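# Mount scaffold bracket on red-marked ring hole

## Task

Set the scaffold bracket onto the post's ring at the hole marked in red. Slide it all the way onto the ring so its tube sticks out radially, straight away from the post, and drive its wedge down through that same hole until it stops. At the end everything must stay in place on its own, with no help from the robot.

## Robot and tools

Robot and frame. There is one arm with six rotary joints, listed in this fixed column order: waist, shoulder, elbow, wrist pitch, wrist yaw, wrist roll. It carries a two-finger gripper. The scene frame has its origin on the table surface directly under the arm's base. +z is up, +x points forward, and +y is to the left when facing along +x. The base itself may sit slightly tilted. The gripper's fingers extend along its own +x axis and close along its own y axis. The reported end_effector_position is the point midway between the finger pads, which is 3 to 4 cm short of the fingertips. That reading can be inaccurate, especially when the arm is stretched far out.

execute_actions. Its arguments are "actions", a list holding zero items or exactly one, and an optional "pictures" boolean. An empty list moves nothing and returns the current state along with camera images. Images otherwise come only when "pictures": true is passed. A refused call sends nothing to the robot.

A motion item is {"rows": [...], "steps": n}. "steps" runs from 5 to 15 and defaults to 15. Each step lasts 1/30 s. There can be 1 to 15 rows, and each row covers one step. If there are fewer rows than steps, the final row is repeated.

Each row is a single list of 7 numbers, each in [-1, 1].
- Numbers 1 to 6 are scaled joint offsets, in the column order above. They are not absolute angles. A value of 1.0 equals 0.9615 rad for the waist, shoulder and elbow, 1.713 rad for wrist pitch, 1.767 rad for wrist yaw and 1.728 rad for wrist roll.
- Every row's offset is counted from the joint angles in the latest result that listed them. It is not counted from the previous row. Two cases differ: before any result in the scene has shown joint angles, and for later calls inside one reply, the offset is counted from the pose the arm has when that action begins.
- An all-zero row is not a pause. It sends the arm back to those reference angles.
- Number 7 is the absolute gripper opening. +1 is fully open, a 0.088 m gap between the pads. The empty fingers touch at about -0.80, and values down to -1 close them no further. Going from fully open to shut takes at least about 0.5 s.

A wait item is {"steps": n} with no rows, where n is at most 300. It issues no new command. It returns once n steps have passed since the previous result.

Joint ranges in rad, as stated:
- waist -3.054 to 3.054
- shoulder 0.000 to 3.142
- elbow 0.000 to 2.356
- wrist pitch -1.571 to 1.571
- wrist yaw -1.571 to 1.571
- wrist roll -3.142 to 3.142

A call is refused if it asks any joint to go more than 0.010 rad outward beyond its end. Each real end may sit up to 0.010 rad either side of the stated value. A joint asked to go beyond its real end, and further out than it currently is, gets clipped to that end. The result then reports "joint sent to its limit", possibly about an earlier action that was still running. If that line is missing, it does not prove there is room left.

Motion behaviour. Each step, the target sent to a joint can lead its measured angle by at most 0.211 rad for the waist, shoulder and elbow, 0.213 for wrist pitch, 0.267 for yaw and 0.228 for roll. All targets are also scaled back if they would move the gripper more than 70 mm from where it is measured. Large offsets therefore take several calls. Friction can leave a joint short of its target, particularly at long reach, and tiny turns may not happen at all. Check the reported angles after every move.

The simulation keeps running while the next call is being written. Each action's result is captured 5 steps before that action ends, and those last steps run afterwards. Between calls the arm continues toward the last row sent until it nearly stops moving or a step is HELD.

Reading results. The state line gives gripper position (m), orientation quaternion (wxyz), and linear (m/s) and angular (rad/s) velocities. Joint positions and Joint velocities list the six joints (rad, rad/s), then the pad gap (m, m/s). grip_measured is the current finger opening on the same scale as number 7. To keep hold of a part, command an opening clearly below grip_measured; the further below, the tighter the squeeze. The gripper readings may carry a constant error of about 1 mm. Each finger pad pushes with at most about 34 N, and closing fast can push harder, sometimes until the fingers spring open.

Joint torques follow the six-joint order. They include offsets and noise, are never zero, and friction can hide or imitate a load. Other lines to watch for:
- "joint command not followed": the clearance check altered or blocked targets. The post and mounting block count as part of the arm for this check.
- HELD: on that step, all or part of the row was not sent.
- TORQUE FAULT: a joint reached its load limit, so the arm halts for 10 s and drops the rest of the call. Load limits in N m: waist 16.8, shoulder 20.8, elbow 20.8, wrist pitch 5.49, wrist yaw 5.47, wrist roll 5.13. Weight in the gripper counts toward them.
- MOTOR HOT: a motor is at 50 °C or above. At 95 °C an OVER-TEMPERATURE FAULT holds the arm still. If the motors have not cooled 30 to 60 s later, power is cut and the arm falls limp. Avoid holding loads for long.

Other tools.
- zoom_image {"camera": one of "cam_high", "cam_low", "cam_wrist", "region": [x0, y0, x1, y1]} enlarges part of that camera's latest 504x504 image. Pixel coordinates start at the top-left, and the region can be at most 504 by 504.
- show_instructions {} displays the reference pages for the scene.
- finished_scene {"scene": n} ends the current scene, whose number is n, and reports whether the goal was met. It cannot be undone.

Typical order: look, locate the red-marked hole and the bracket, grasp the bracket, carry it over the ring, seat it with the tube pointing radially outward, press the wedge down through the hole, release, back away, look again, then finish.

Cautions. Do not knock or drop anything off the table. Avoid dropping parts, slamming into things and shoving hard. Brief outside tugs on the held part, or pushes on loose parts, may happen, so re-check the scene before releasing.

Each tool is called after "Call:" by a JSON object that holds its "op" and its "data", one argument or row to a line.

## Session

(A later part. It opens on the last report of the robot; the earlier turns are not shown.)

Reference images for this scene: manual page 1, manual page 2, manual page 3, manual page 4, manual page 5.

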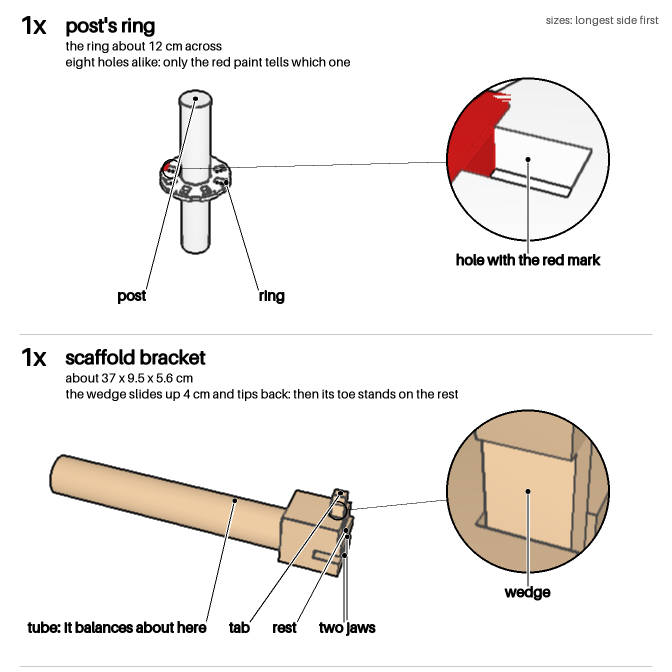

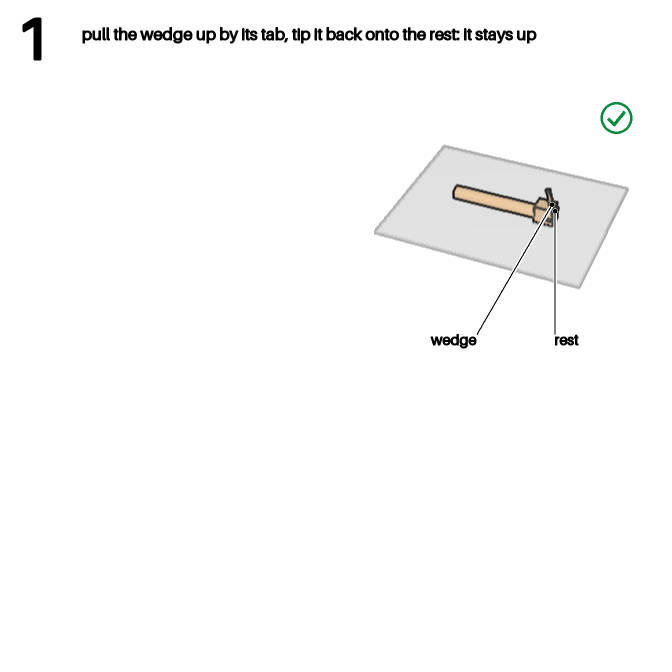

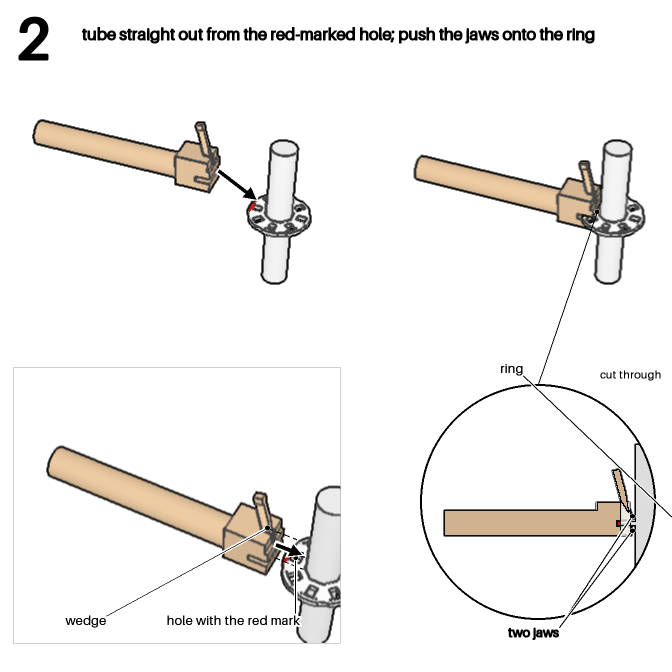

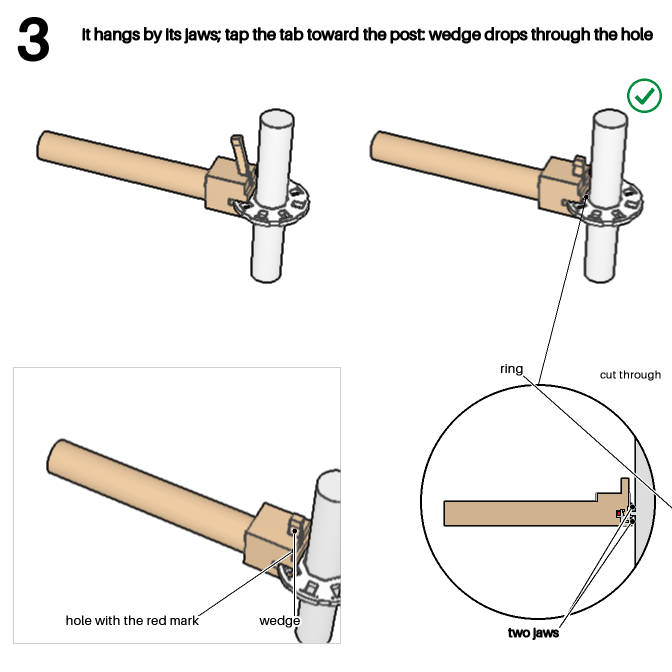

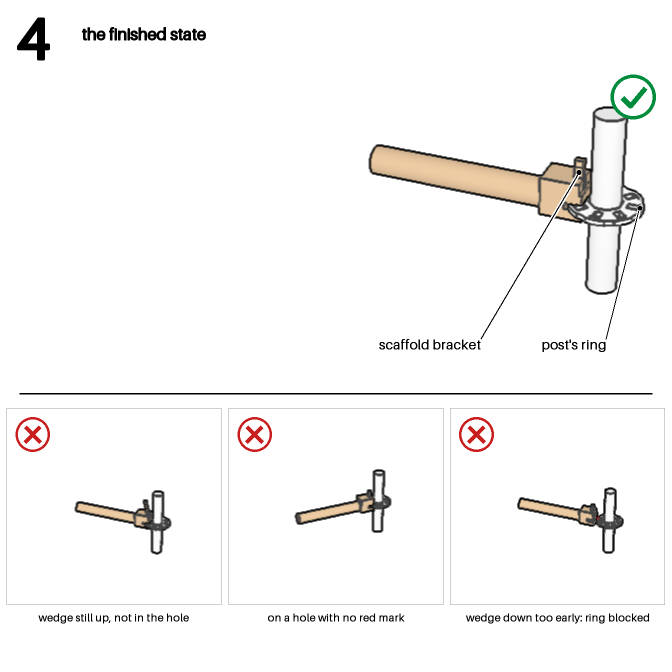

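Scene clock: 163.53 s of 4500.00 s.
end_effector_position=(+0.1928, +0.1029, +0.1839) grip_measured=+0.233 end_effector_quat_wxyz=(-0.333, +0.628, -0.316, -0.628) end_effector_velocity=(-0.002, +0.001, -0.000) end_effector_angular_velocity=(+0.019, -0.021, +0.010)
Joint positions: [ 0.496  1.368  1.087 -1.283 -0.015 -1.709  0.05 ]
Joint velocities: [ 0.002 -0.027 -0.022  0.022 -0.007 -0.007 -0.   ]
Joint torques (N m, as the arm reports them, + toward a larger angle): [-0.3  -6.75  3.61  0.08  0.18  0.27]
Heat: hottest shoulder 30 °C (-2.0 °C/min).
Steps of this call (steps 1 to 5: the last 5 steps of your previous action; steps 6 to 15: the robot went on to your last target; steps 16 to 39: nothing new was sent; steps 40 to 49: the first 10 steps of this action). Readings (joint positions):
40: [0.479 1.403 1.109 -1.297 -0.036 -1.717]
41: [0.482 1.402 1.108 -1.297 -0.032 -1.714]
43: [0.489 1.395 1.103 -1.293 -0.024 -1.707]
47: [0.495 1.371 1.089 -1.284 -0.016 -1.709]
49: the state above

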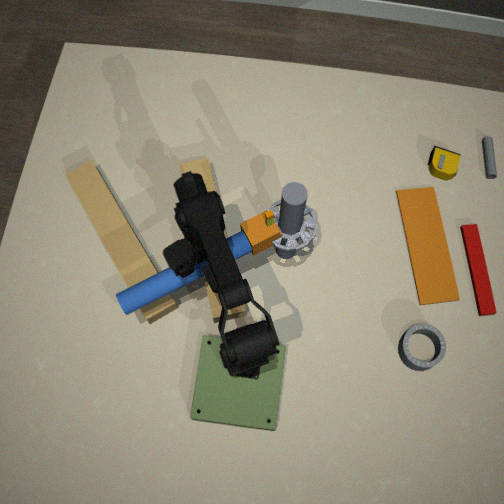

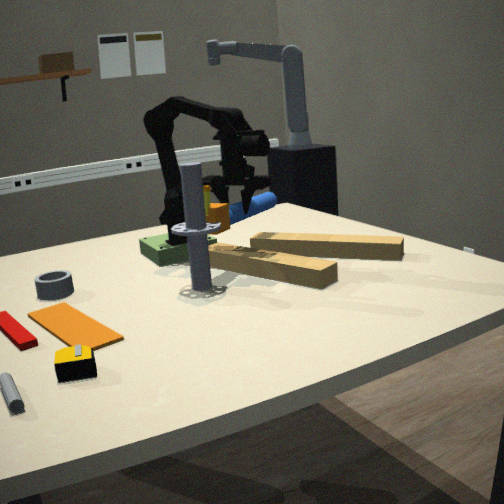

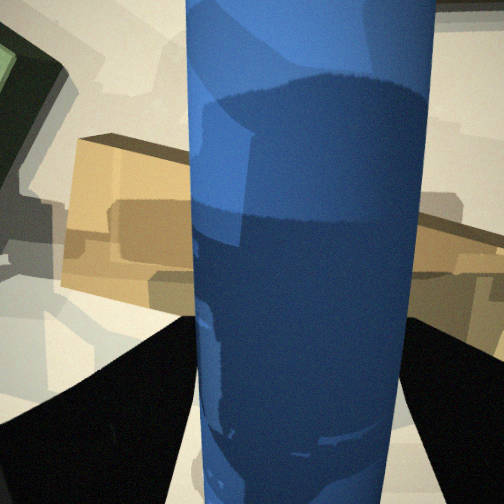

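Call:
{"op": "execute_actions", "data": {
  "actions": [
    {"rows":[[0,0,0,0,0,0.006,-0.9],[0,0,0,0,0,0.012,-0.9],[0,0,0,0,0,0.018,-0.9],[0,0,0,0,0,0.025,-0.9]],"steps":15}
  ],
  "pictures": true
}}

Call:
{"op": "zoom_image", "data": {
  "camera": "cam_low",
  "region": [150, 140, 290, 270]
}}

Call:
{"op": "zoom_image", "data": {
  "camera": "cam_high",
  "region": [220, 180, 330, 270]
}}

Scene clock: 164.57 s of 4500.00 s.
end_effector_position=(+0.1928, +0.1031, +0.1832) grip_measured=+0.234 end_effector_quat_wxyz=(-0.333, +0.629, -0.318, -0.626) end_effector_velocity=(-0.005, -0.001, -0.001) end_effector_angular_velocity=(-0.006, +0.028, -0.019)
Joint positions: [ 0.501  1.369  1.085 -1.28  -0.01  -1.702  0.05 ]
Joint velocities: [ 0.002  0.002 -0.002 -0.022 -0.007  0.022  0.   ]
Joint torques (N m, as the arm reports them, + toward a larger angle): [-0.5  -4.8   4.76  0.25 -0.36  1.02]
Heat: hottest shoulder 30 °C (-2.0 °C/min).
Steps of this call (steps 1 to 5: the last 5 steps of your previous action; steps 6 to 15: the robot went on to your last target; steps 16 to 21: nothing new was sent; steps 22 to 31: the first 10 steps of this action). Readings (joint positions):
22: [0.496 1.366 1.085 -1.281 -0.014 -1.709]
23: [0.497 1.366 1.085 -1.281 -0.014 -1.709]
25: [0.498 1.367 1.085 -1.281 -0.013 -1.708]
29: [0.500 1.369 1.085 -1.281 -0.010 -1.703]
31: the state above

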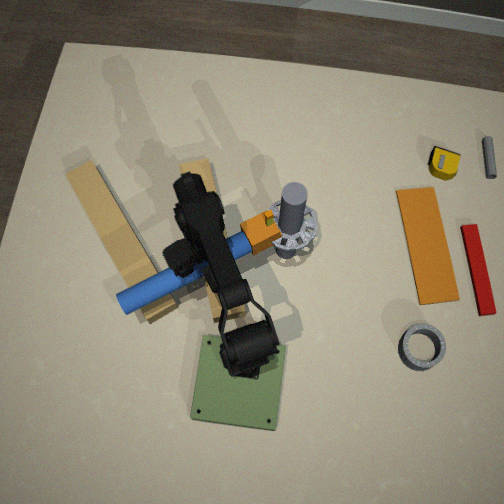

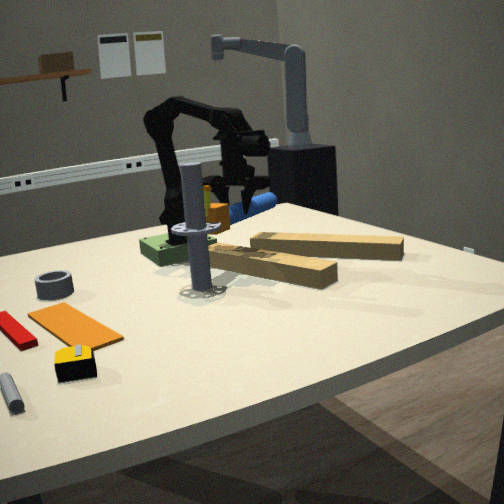

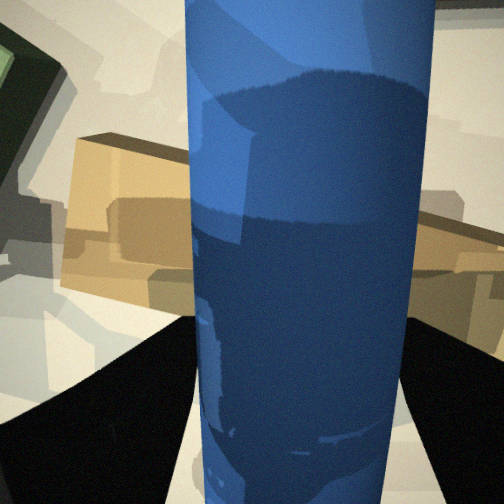

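Region (150, 140, 290, 270) of cam_low's 504x504 image, scaled by 3.600, with more detail than that image has; it fills the top 468 rows of this view, and the rest is white.

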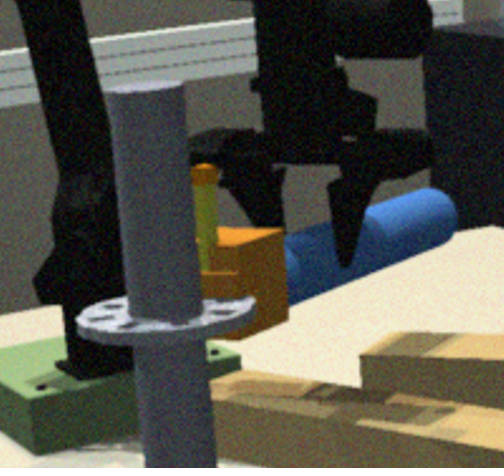

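Region (220, 180, 330, 270) of cam_high's 504x504 image, scaled by 4.582, with more detail than that image has; it fills the top 412 rows of this view, and the rest is white.

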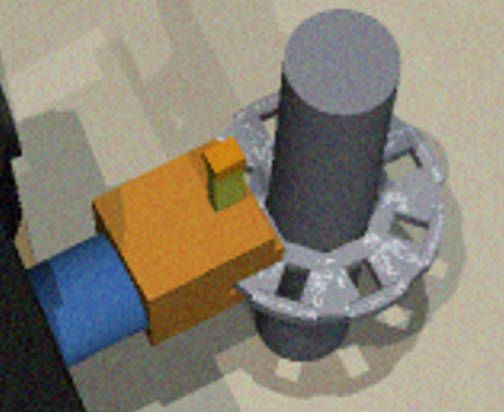

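Call:
{"op": "execute_actions", "data": {
  "actions": [],
  "pictures": true
}}

Scene clock: 165.47 s of 4500.00 s.
end_effector_position=(+0.1931, +0.1033, +0.1832) grip_measured=+0.234 end_effector_quat_wxyz=(-0.334, +0.629, -0.319, -0.626) end_effector_velocity=(+0.001, +0.001, -0.001) end_effector_angular_velocity=(+0.008, +0.001, +0.005)
Joint positions: [ 0.501  1.369  1.085 -1.279 -0.01  -1.699  0.05 ]
Joint velocities: [-0.002  0.002 -0.002  0.007 -0.007 -0.007  0.   ]
Joint torques (N m, as the arm reports them, + toward a larger angle): [-0.56 -4.75  4.74  0.2  -0.38  1.01]
Heat: hottest shoulder 30 °C (-2.0 °C/min).
Kept back: nothing.
Steps of this call (steps 1 to 5: the last 5 steps of your previous action; steps 6 to 15: the robot went on to your last target; steps 16 to 27: nothing new was sent). Readings (joint positions):
1: [0.501 1.369 1.085 -1.280 -0.010 -1.701]
2: [0.501 1.369 1.085 -1.280 -0.010 -1.701]
4: [0.501 1.369 1.085 -1.279 -0.010 -1.700]
8: [0.501 1.369 1.085 -1.279 -0.010 -1.700]
27: the state above
The arm was judged still, so your last target was given up. Only a new action makes it travel on or press farther. Fingers that are still opening or closing keep moving.

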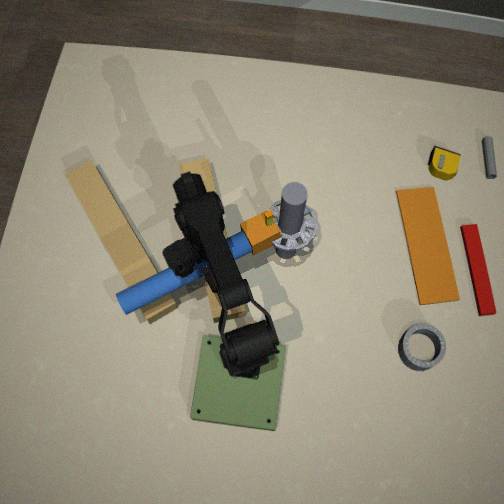

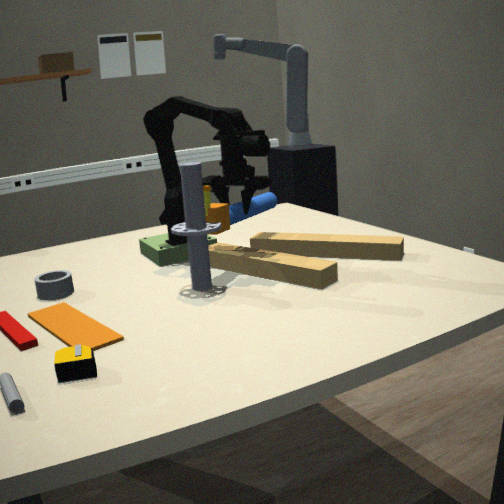

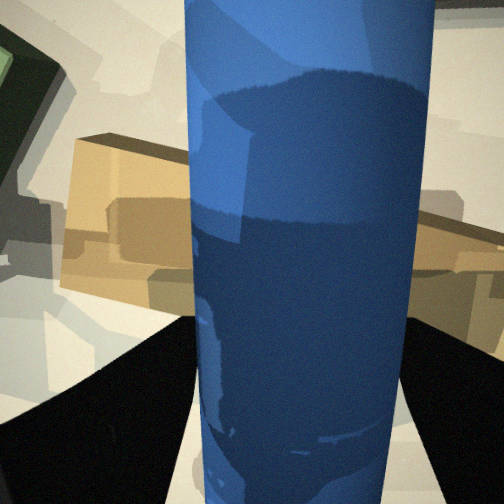

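Call:
{"op": "show_instructions", "data": {

}}

Call:
{"op": "zoom_image", "data": {
  "camera": "cam_high",
  "region": [220, 170, 340, 280]
}}

Call:
{"op": "zoom_image", "data": {
  "camera": "cam_low",
  "region": [150, 150, 290, 270]
}}

Reference images for this scene: manual page 1, manual page 2, manual page 3, manual page 4, manual page 5.

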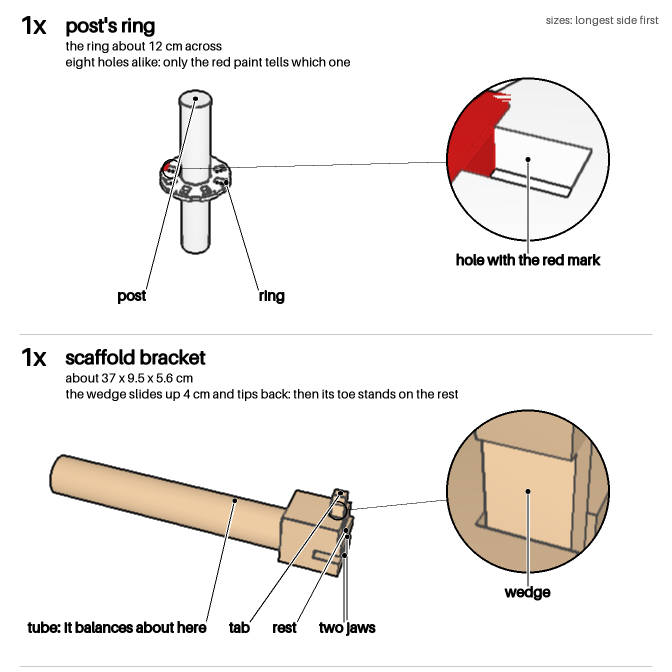

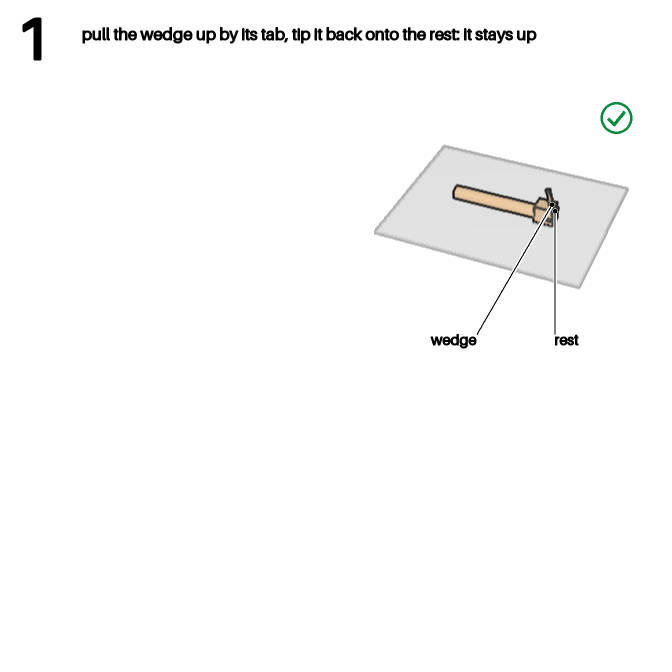

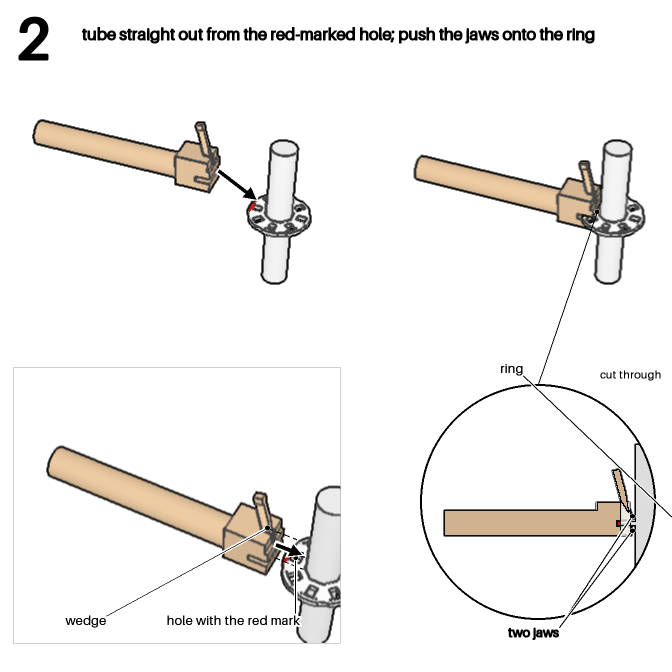

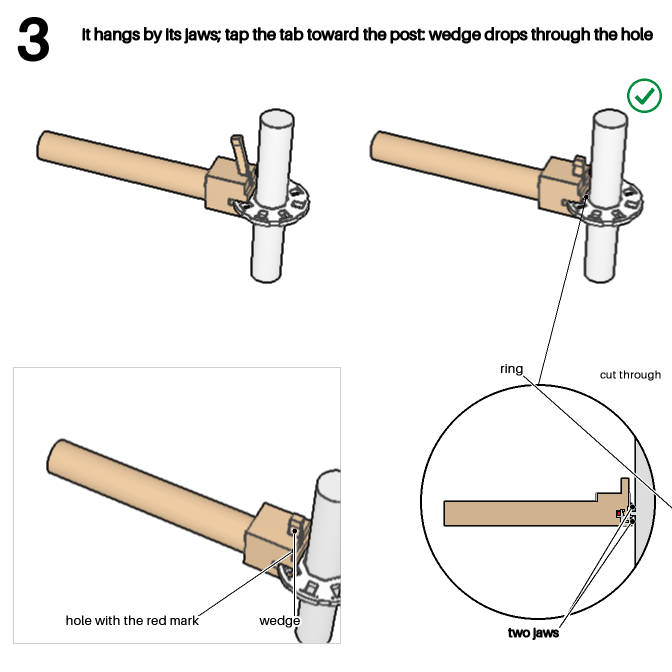

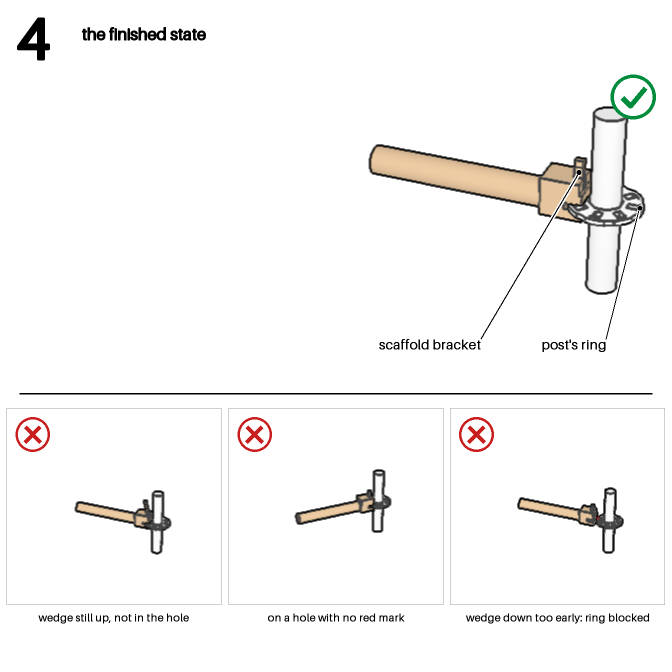

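Region (220, 170, 340, 280) of cam_high's 504x504 image, scaled by 4.200, with more detail than that image has; it fills the top 462 rows of this view, and the rest is white.

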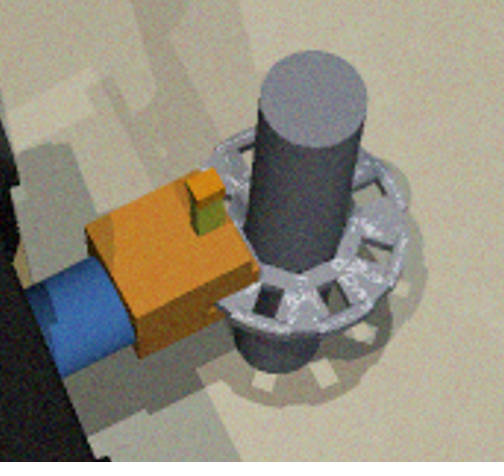

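Region (150, 150, 290, 270) of cam_low's 504x504 image, scaled by 3.600, with more detail than that image has; it fills the top 432 rows of this view, and the rest is white.

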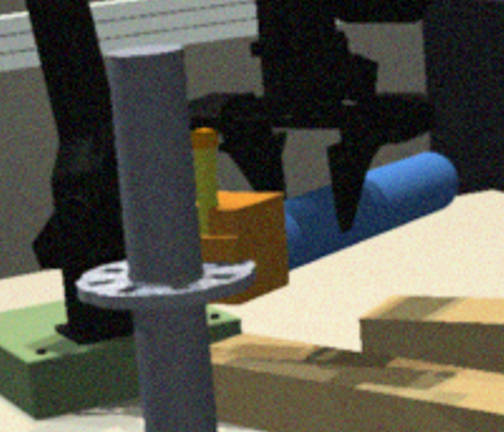

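Call:
{"op": "execute_actions", "data": {
  "actions": [
    {"rows":[[0,-0.03,-0.03,0.003,0,0,-0.9]],"steps":15}
  ],
  "pictures": true
}}

Scene clock: 167.37 s of 4500.00 s.
end_effector_position=(+0.1920, +0.1027, +0.1824) grip_measured=+0.234 end_effector_quat_wxyz=(-0.336, +0.631, -0.315, -0.624) end_effector_velocity=(-0.003, -0.001, -0.000) end_effector_angular_velocity=(+0.003, +0.010, +0.005)
Joint positions: [ 0.501  1.356  1.071 -1.269 -0.01  -1.701  0.05 ]
Joint velocities: [-0.002 -0.007 -0.007 -0.007 -0.007 -0.007 -0.   ]
Joint torques (N m, as the arm reports them, + toward a larger angle): [-0.05 -6.32  3.27  0.1  -0.16  0.07]
Heat: hottest shoulder 30 °C (-2.0 °C/min).
Steps of this call (steps 1 to 47: nothing new was sent; steps 48 to 57: the first 10 steps of this action). Readings (joint positions):
48: [0.501 1.368 1.083 -1.278 -0.010 -1.697]
49: [0.501 1.365 1.080 -1.275 -0.010 -1.696]
51: [0.501 1.360 1.076 -1.270 -0.010 -1.696]
55: [0.501 1.356 1.072 -1.269 -0.010 -1.700]
57: the state above

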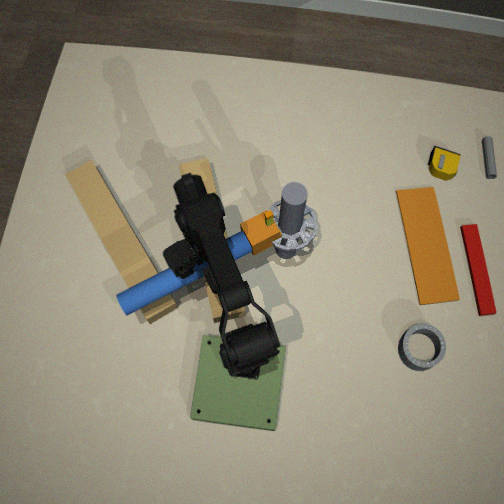

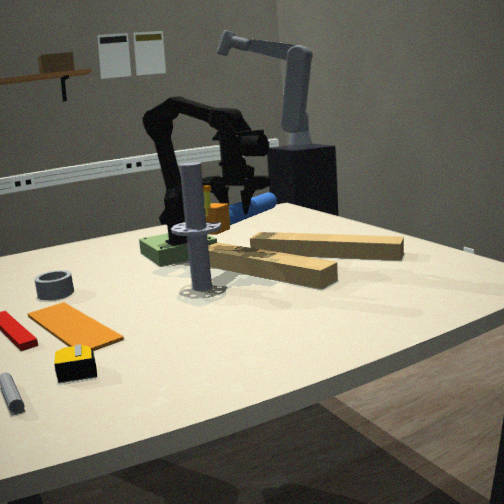

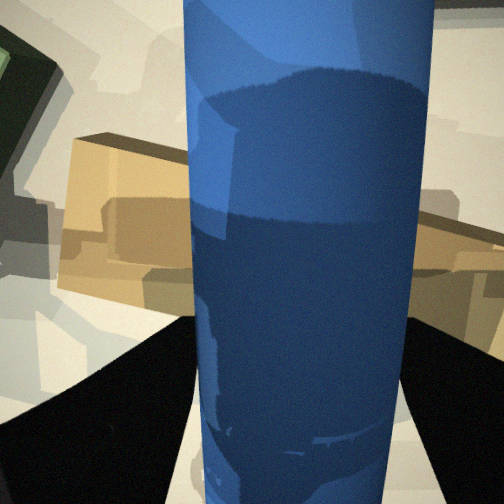

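Call:
{"op": "execute_actions", "data": {
  "actions": [
    {"rows":[[0,0.045,0.05,-0.012,0,0,-0.9]],"steps":15}
  ],
  "pictures": true
}}

Call:
{"op": "zoom_image", "data": {
  "camera": "cam_high",
  "region": [220, 170, 340, 280]
}}

Call:
{"op": "zoom_image", "data": {
  "camera": "cam_low",
  "region": [150, 150, 290, 270]
}}

Scene clock: 167.87 s of 4500.00 s.
end_effector_position=(+0.1939, +0.1038, +0.1837) grip_measured=+0.234 end_effector_quat_wxyz=(-0.330, +0.625, -0.325, -0.628) end_effector_velocity=(+0.001, -0.001, +0.001) end_effector_angular_velocity=(-0.008, -0.001, +0.005)
Joint positions: [ 0.501  1.387  1.101 -1.294 -0.01  -1.694  0.05 ]
Joint velocities: [-0.002  0.002  0.007 -0.007  0.007 -0.007 -0.   ]
Joint torques (N m, as the arm reports them, + toward a larger angle): [-0.07 -3.37  6.12  0.85 -0.13 -0.22]
Heat: hottest shoulder 30 °C (-2.0 °C/min).
Steps of this call (steps 1 to 5: the last 5 steps of your previous action; steps 6 to 15: the first 10 steps of this action). Readings (joint positions):
6: [0.501 1.361 1.075 -1.271 -0.009 -1.702]
7: [0.501 1.369 1.082 -1.281 -0.009 -1.702]
9: [0.501 1.380 1.093 -1.288 -0.010 -1.697]
13: [0.501 1.386 1.100 -1.293 -0.010 -1.695]
15: the state above

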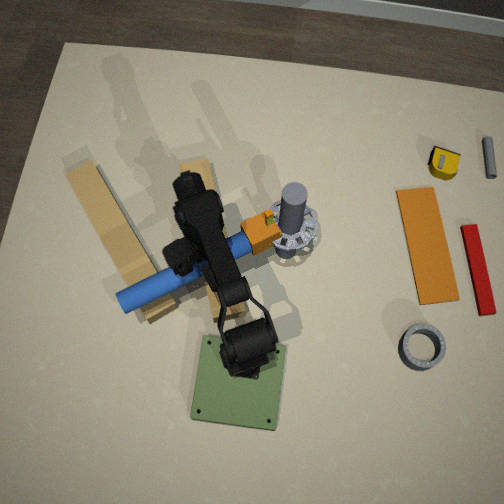

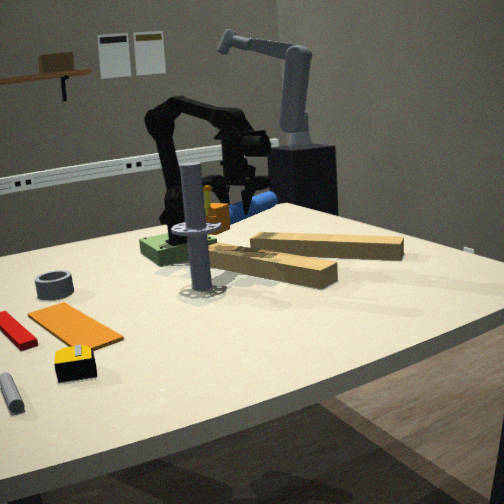

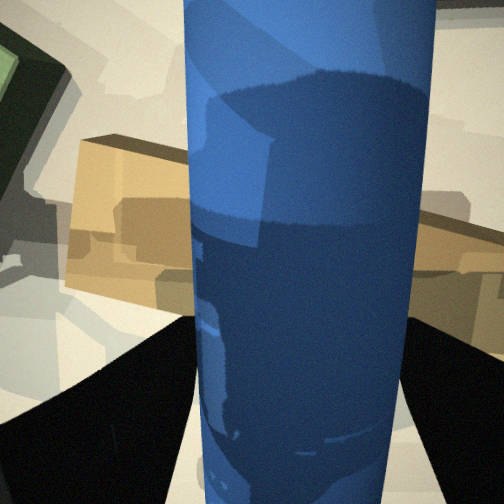

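Region (220, 170, 340, 280) of cam_high's 504x504 image, scaled by 4.200, with more detail than that image has; it fills the top 462 rows of this view, and the rest is white.

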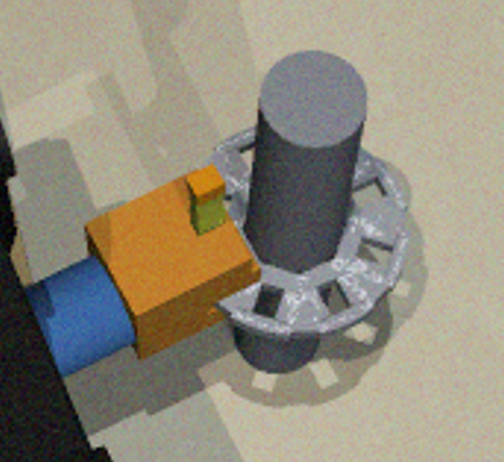

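Region (150, 150, 290, 270) of cam_low's 504x504 image, scaled by 3.600, with more detail than that image has; it fills the top 432 rows of this view, and the rest is white.

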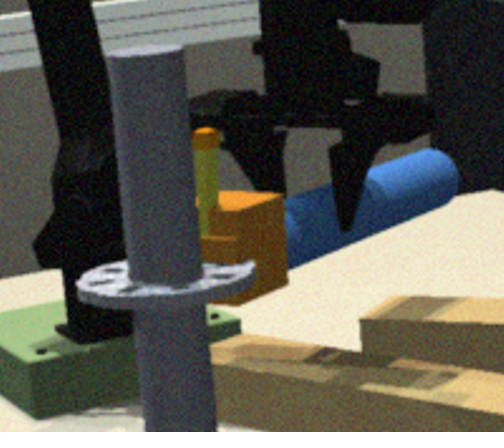

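Call:
{"op": "execute_actions", "data": {
  "actions": [
    {"rows":[[-0.03,-0.01,-0.005,0,0,0.014,-0.9]],"steps":15}
  ],
  "pictures": true
}}

Call:
{"op": "zoom_image", "data": {
  "camera": "cam_low",
  "region": [150, 150, 290, 270]
}}

Scene clock: 168.57 s of 4500.00 s.
end_effector_position=(+0.1959, +0.1043, +0.1839) grip_measured=+0.234 end_effector_quat_wxyz=(-0.343, +0.618, -0.327, -0.627) end_effector_velocity=(-0.002, -0.002, -0.000) end_effector_angular_velocity=(-0.010, +0.003, -0.005)
Joint positions: [ 0.489  1.388  1.102 -1.286 -0.024 -1.681  0.05 ]
Joint velocities: [ 0.002 -0.002 -0.002 -0.007  0.007  0.007 -0.   ]
Joint torques (N m, as the arm reports them, + toward a larger angle): [-1.75 -6.05  4.   -0.07  0.47  0.3 ]
Heat: hottest shoulder 30 °C (-3.0 °C/min).
Steps of this call (steps 1 to 5: the last 5 steps of your previous action; steps 6 to 11: the robot went on to your last target; steps 12 to 21: the first 10 steps of this action). Readings (joint positions):
12: [0.499 1.388 1.102 -1.295 -0.012 -1.693]
13: [0.496 1.388 1.102 -1.292 -0.016 -1.691]
15: [0.492 1.388 1.102 -1.287 -0.021 -1.686]
19: [0.489 1.388 1.102 -1.286 -0.024 -1.681]
21: the state above

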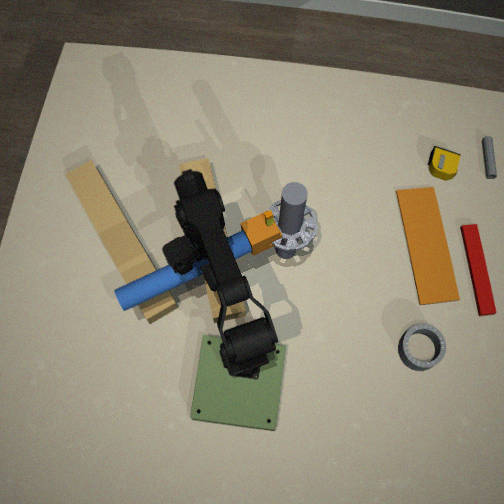

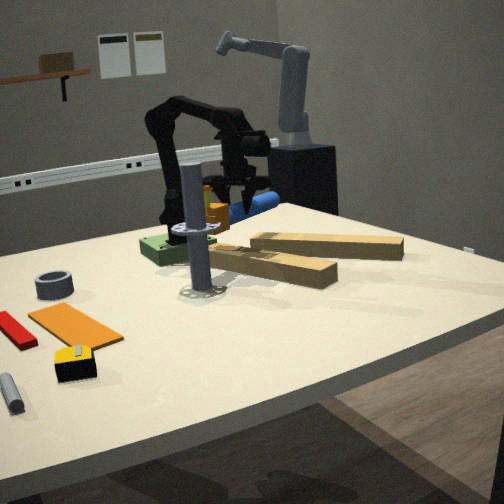

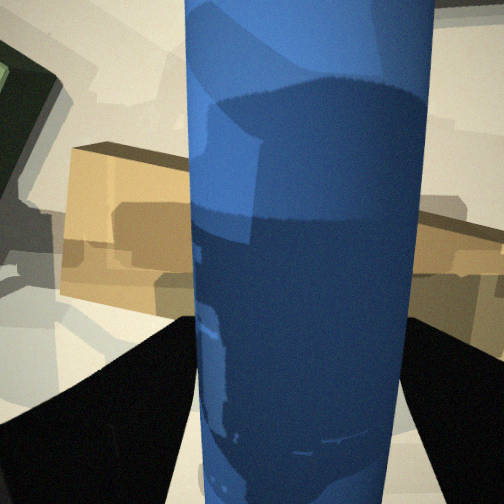

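Region (150, 150, 290, 270) of cam_low's 504x504 image, scaled by 3.600, with more detail than that image has; it fills the top 432 rows of this view, and the rest is white.

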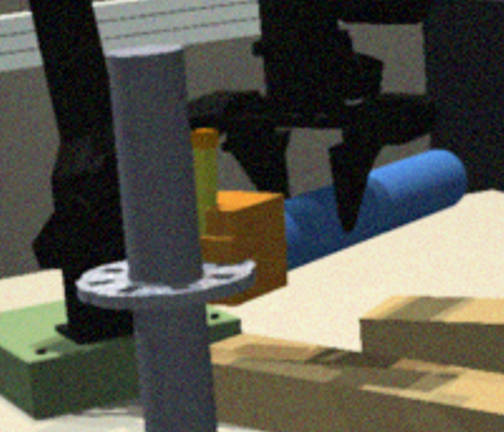

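Call:
{"op": "execute_actions", "data": {
  "actions": [
    {"rows":[[0.045,0,0,0,0,0.025,-0.9]],"steps":15}
  ],
  "pictures": true
}}

Call:
{"op": "zoom_image", "data": {
  "camera": "cam_low",
  "region": [150, 150, 290, 270]
}}

Call:
{"op": "zoom_image", "data": {
  "camera": "cam_high",
  "region": [220, 170, 340, 280]
}}

Scene clock: 169.17 s of 4500.00 s.
end_effector_position=(+0.1922, +0.1107, +0.1836) grip_measured=+0.234 end_effector_quat_wxyz=(-0.342, +0.619, -0.330, -0.624) end_effector_velocity=(-0.004, +0.003, -0.001) end_effector_angular_velocity=(+0.013, +0.021, +0.000)
Joint positions: [ 0.527  1.388  1.101 -1.286 -0.017 -1.64   0.05 ]
Joint velocities: [ 0.007  0.002 -0.002 -0.007 -0.022  0.007  0.   ]
Joint torques (N m, as the arm reports them, + toward a larger angle): [ 0.51 -4.79  4.69  0.45 -0.44  0.03]
Heat: hottest shoulder 30 °C (-3.0 °C/min).
Steps of this call (steps 1 to 5: the last 5 steps of your previous action; steps 6 to 8: the robot went on to your last target; steps 9 to 18: the first 10 steps of this action). Readings (joint positions):
9: [0.493 1.388 1.102 -1.286 -0.021 -1.671]
10: [0.501 1.388 1.101 -1.285 -0.011 -1.662]
12: [0.512 1.388 1.101 -1.285 -0.009 -1.648]
16: [0.526 1.388 1.101 -1.286 -0.016 -1.641]
18: the state above

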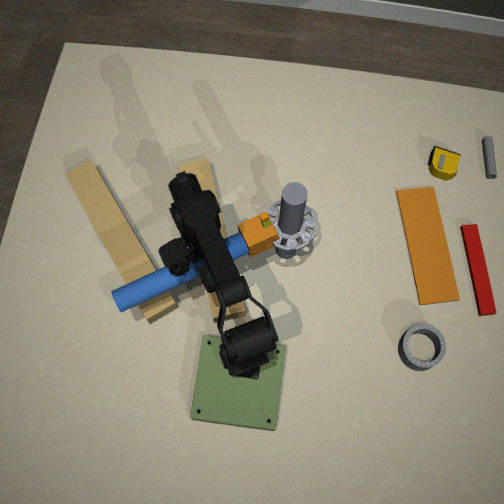

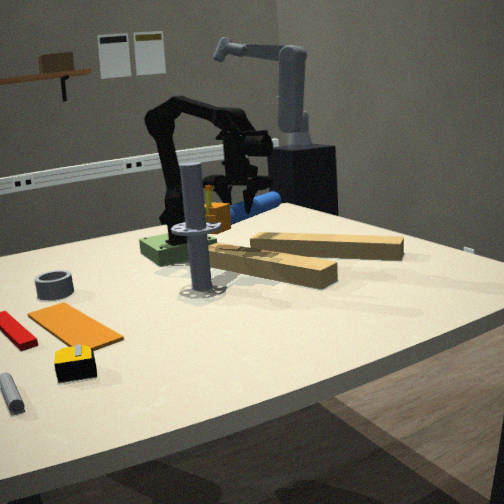

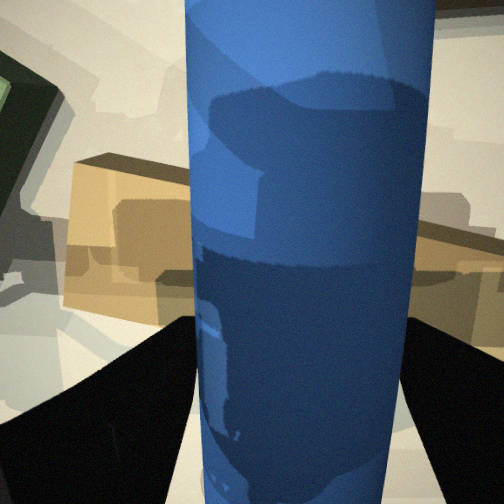

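Region (150, 150, 290, 270) of cam_low's 504x504 image, scaled by 3.600, with more detail than that image has; it fills the top 432 rows of this view, and the rest is white.

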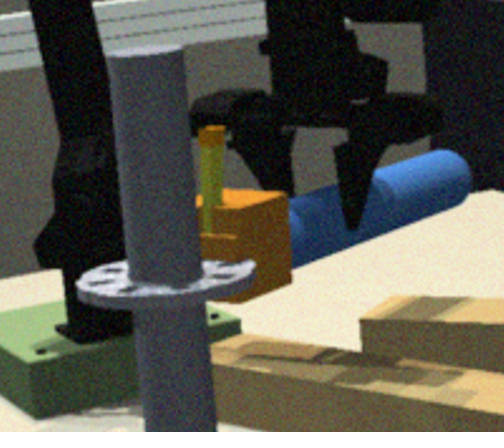

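Region (220, 170, 340, 280) of cam_high's 504x504 image, scaled by 4.200, with more detail than that image has; it fills the top 462 rows of this view, and the rest is white.

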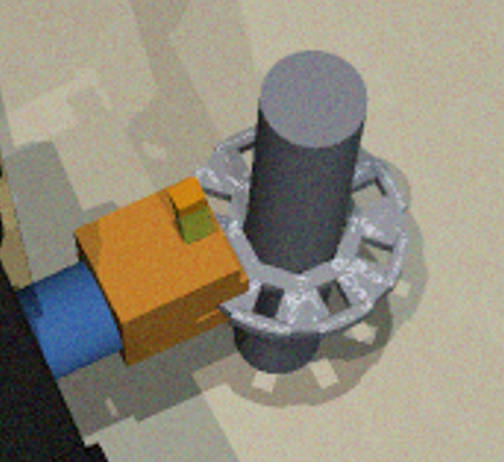

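Call:
{"op": "execute_actions", "data": {
  "actions": [
    {"rows":[[0,-0.036,-0.03,0.003,0,-0.012,-0.9]],"steps":15}
  ],
  "pictures": true
}}

Call:
{"op": "zoom_image", "data": {
  "camera": "cam_high",
  "region": [220, 170, 340, 280]
}}

Scene clock: 170.10 s of 4500.00 s.
end_effector_position=(+0.1877, +0.1080, +0.1813) grip_measured=+0.234 end_effector_quat_wxyz=(-0.335, +0.625, -0.323, -0.627) end_effector_velocity=(-0.002, -0.000, -0.001) end_effector_angular_velocity=(+0.010, -0.003, +0.005)
Joint positions: [ 0.528  1.367  1.076 -1.28  -0.014 -1.664  0.05 ]
Joint velocities: [-0.002 -0.012 -0.012  0.007 -0.007 -0.007 -0.001]
Joint torques (N m, as the arm reports them, + toward a larger angle): [-0.1  -6.    4.29  0.38 -0.26  0.09]
Heat: hottest shoulder 30 °C (-3.0 °C/min).
Steps of this call (steps 1 to 5: the last 5 steps of your previous action; steps 6 to 15: the robot went on to your last target; steps 16 to 18: nothing new was sent; steps 19 to 28: the first 10 steps of this action). Readings (joint positions):
19: [0.528 1.386 1.098 -1.285 -0.017 -1.640]
20: [0.528 1.380 1.092 -1.281 -0.016 -1.647]
22: [0.528 1.372 1.082 -1.281 -0.015 -1.658]
26: [0.528 1.367 1.076 -1.281 -0.014 -1.663]
28: the state above

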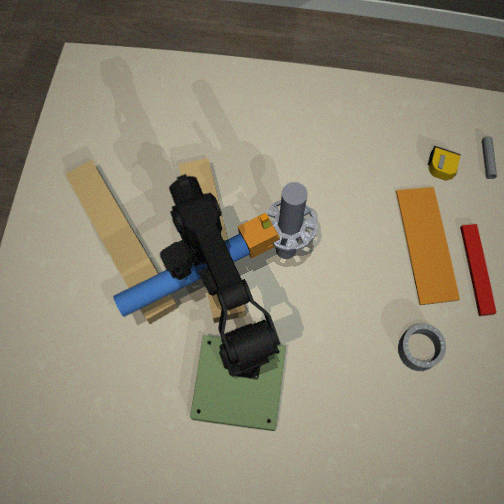

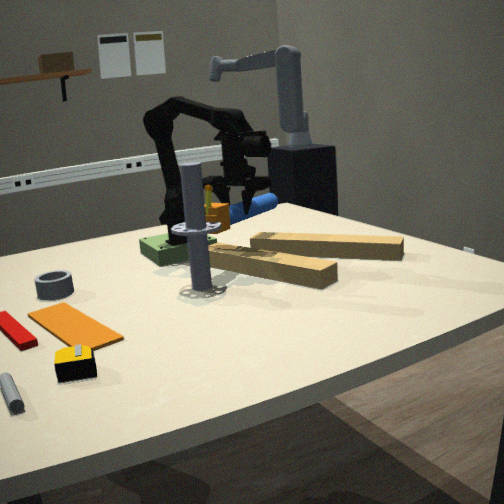

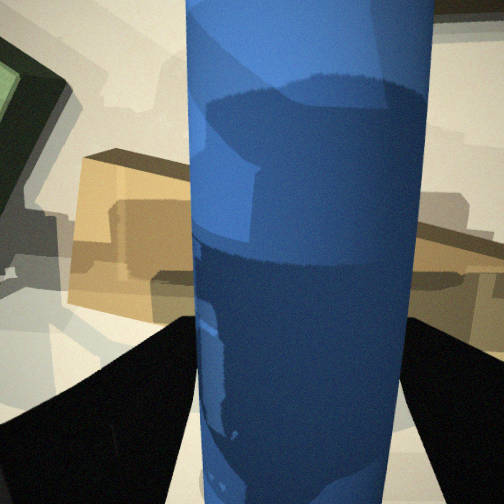

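Region (220, 170, 340, 280) of cam_high's 504x504 image, scaled by 4.200, with more detail than that image has; it fills the top 462 rows of this view, and the rest is white.

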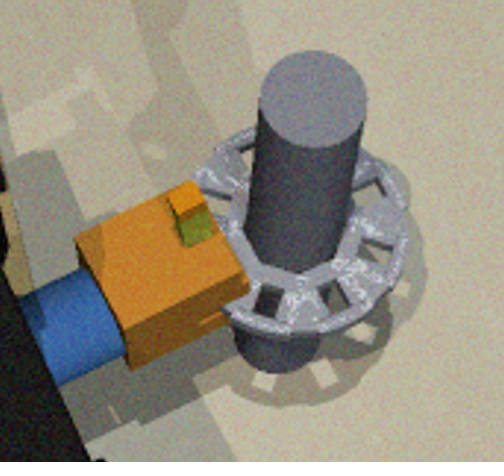

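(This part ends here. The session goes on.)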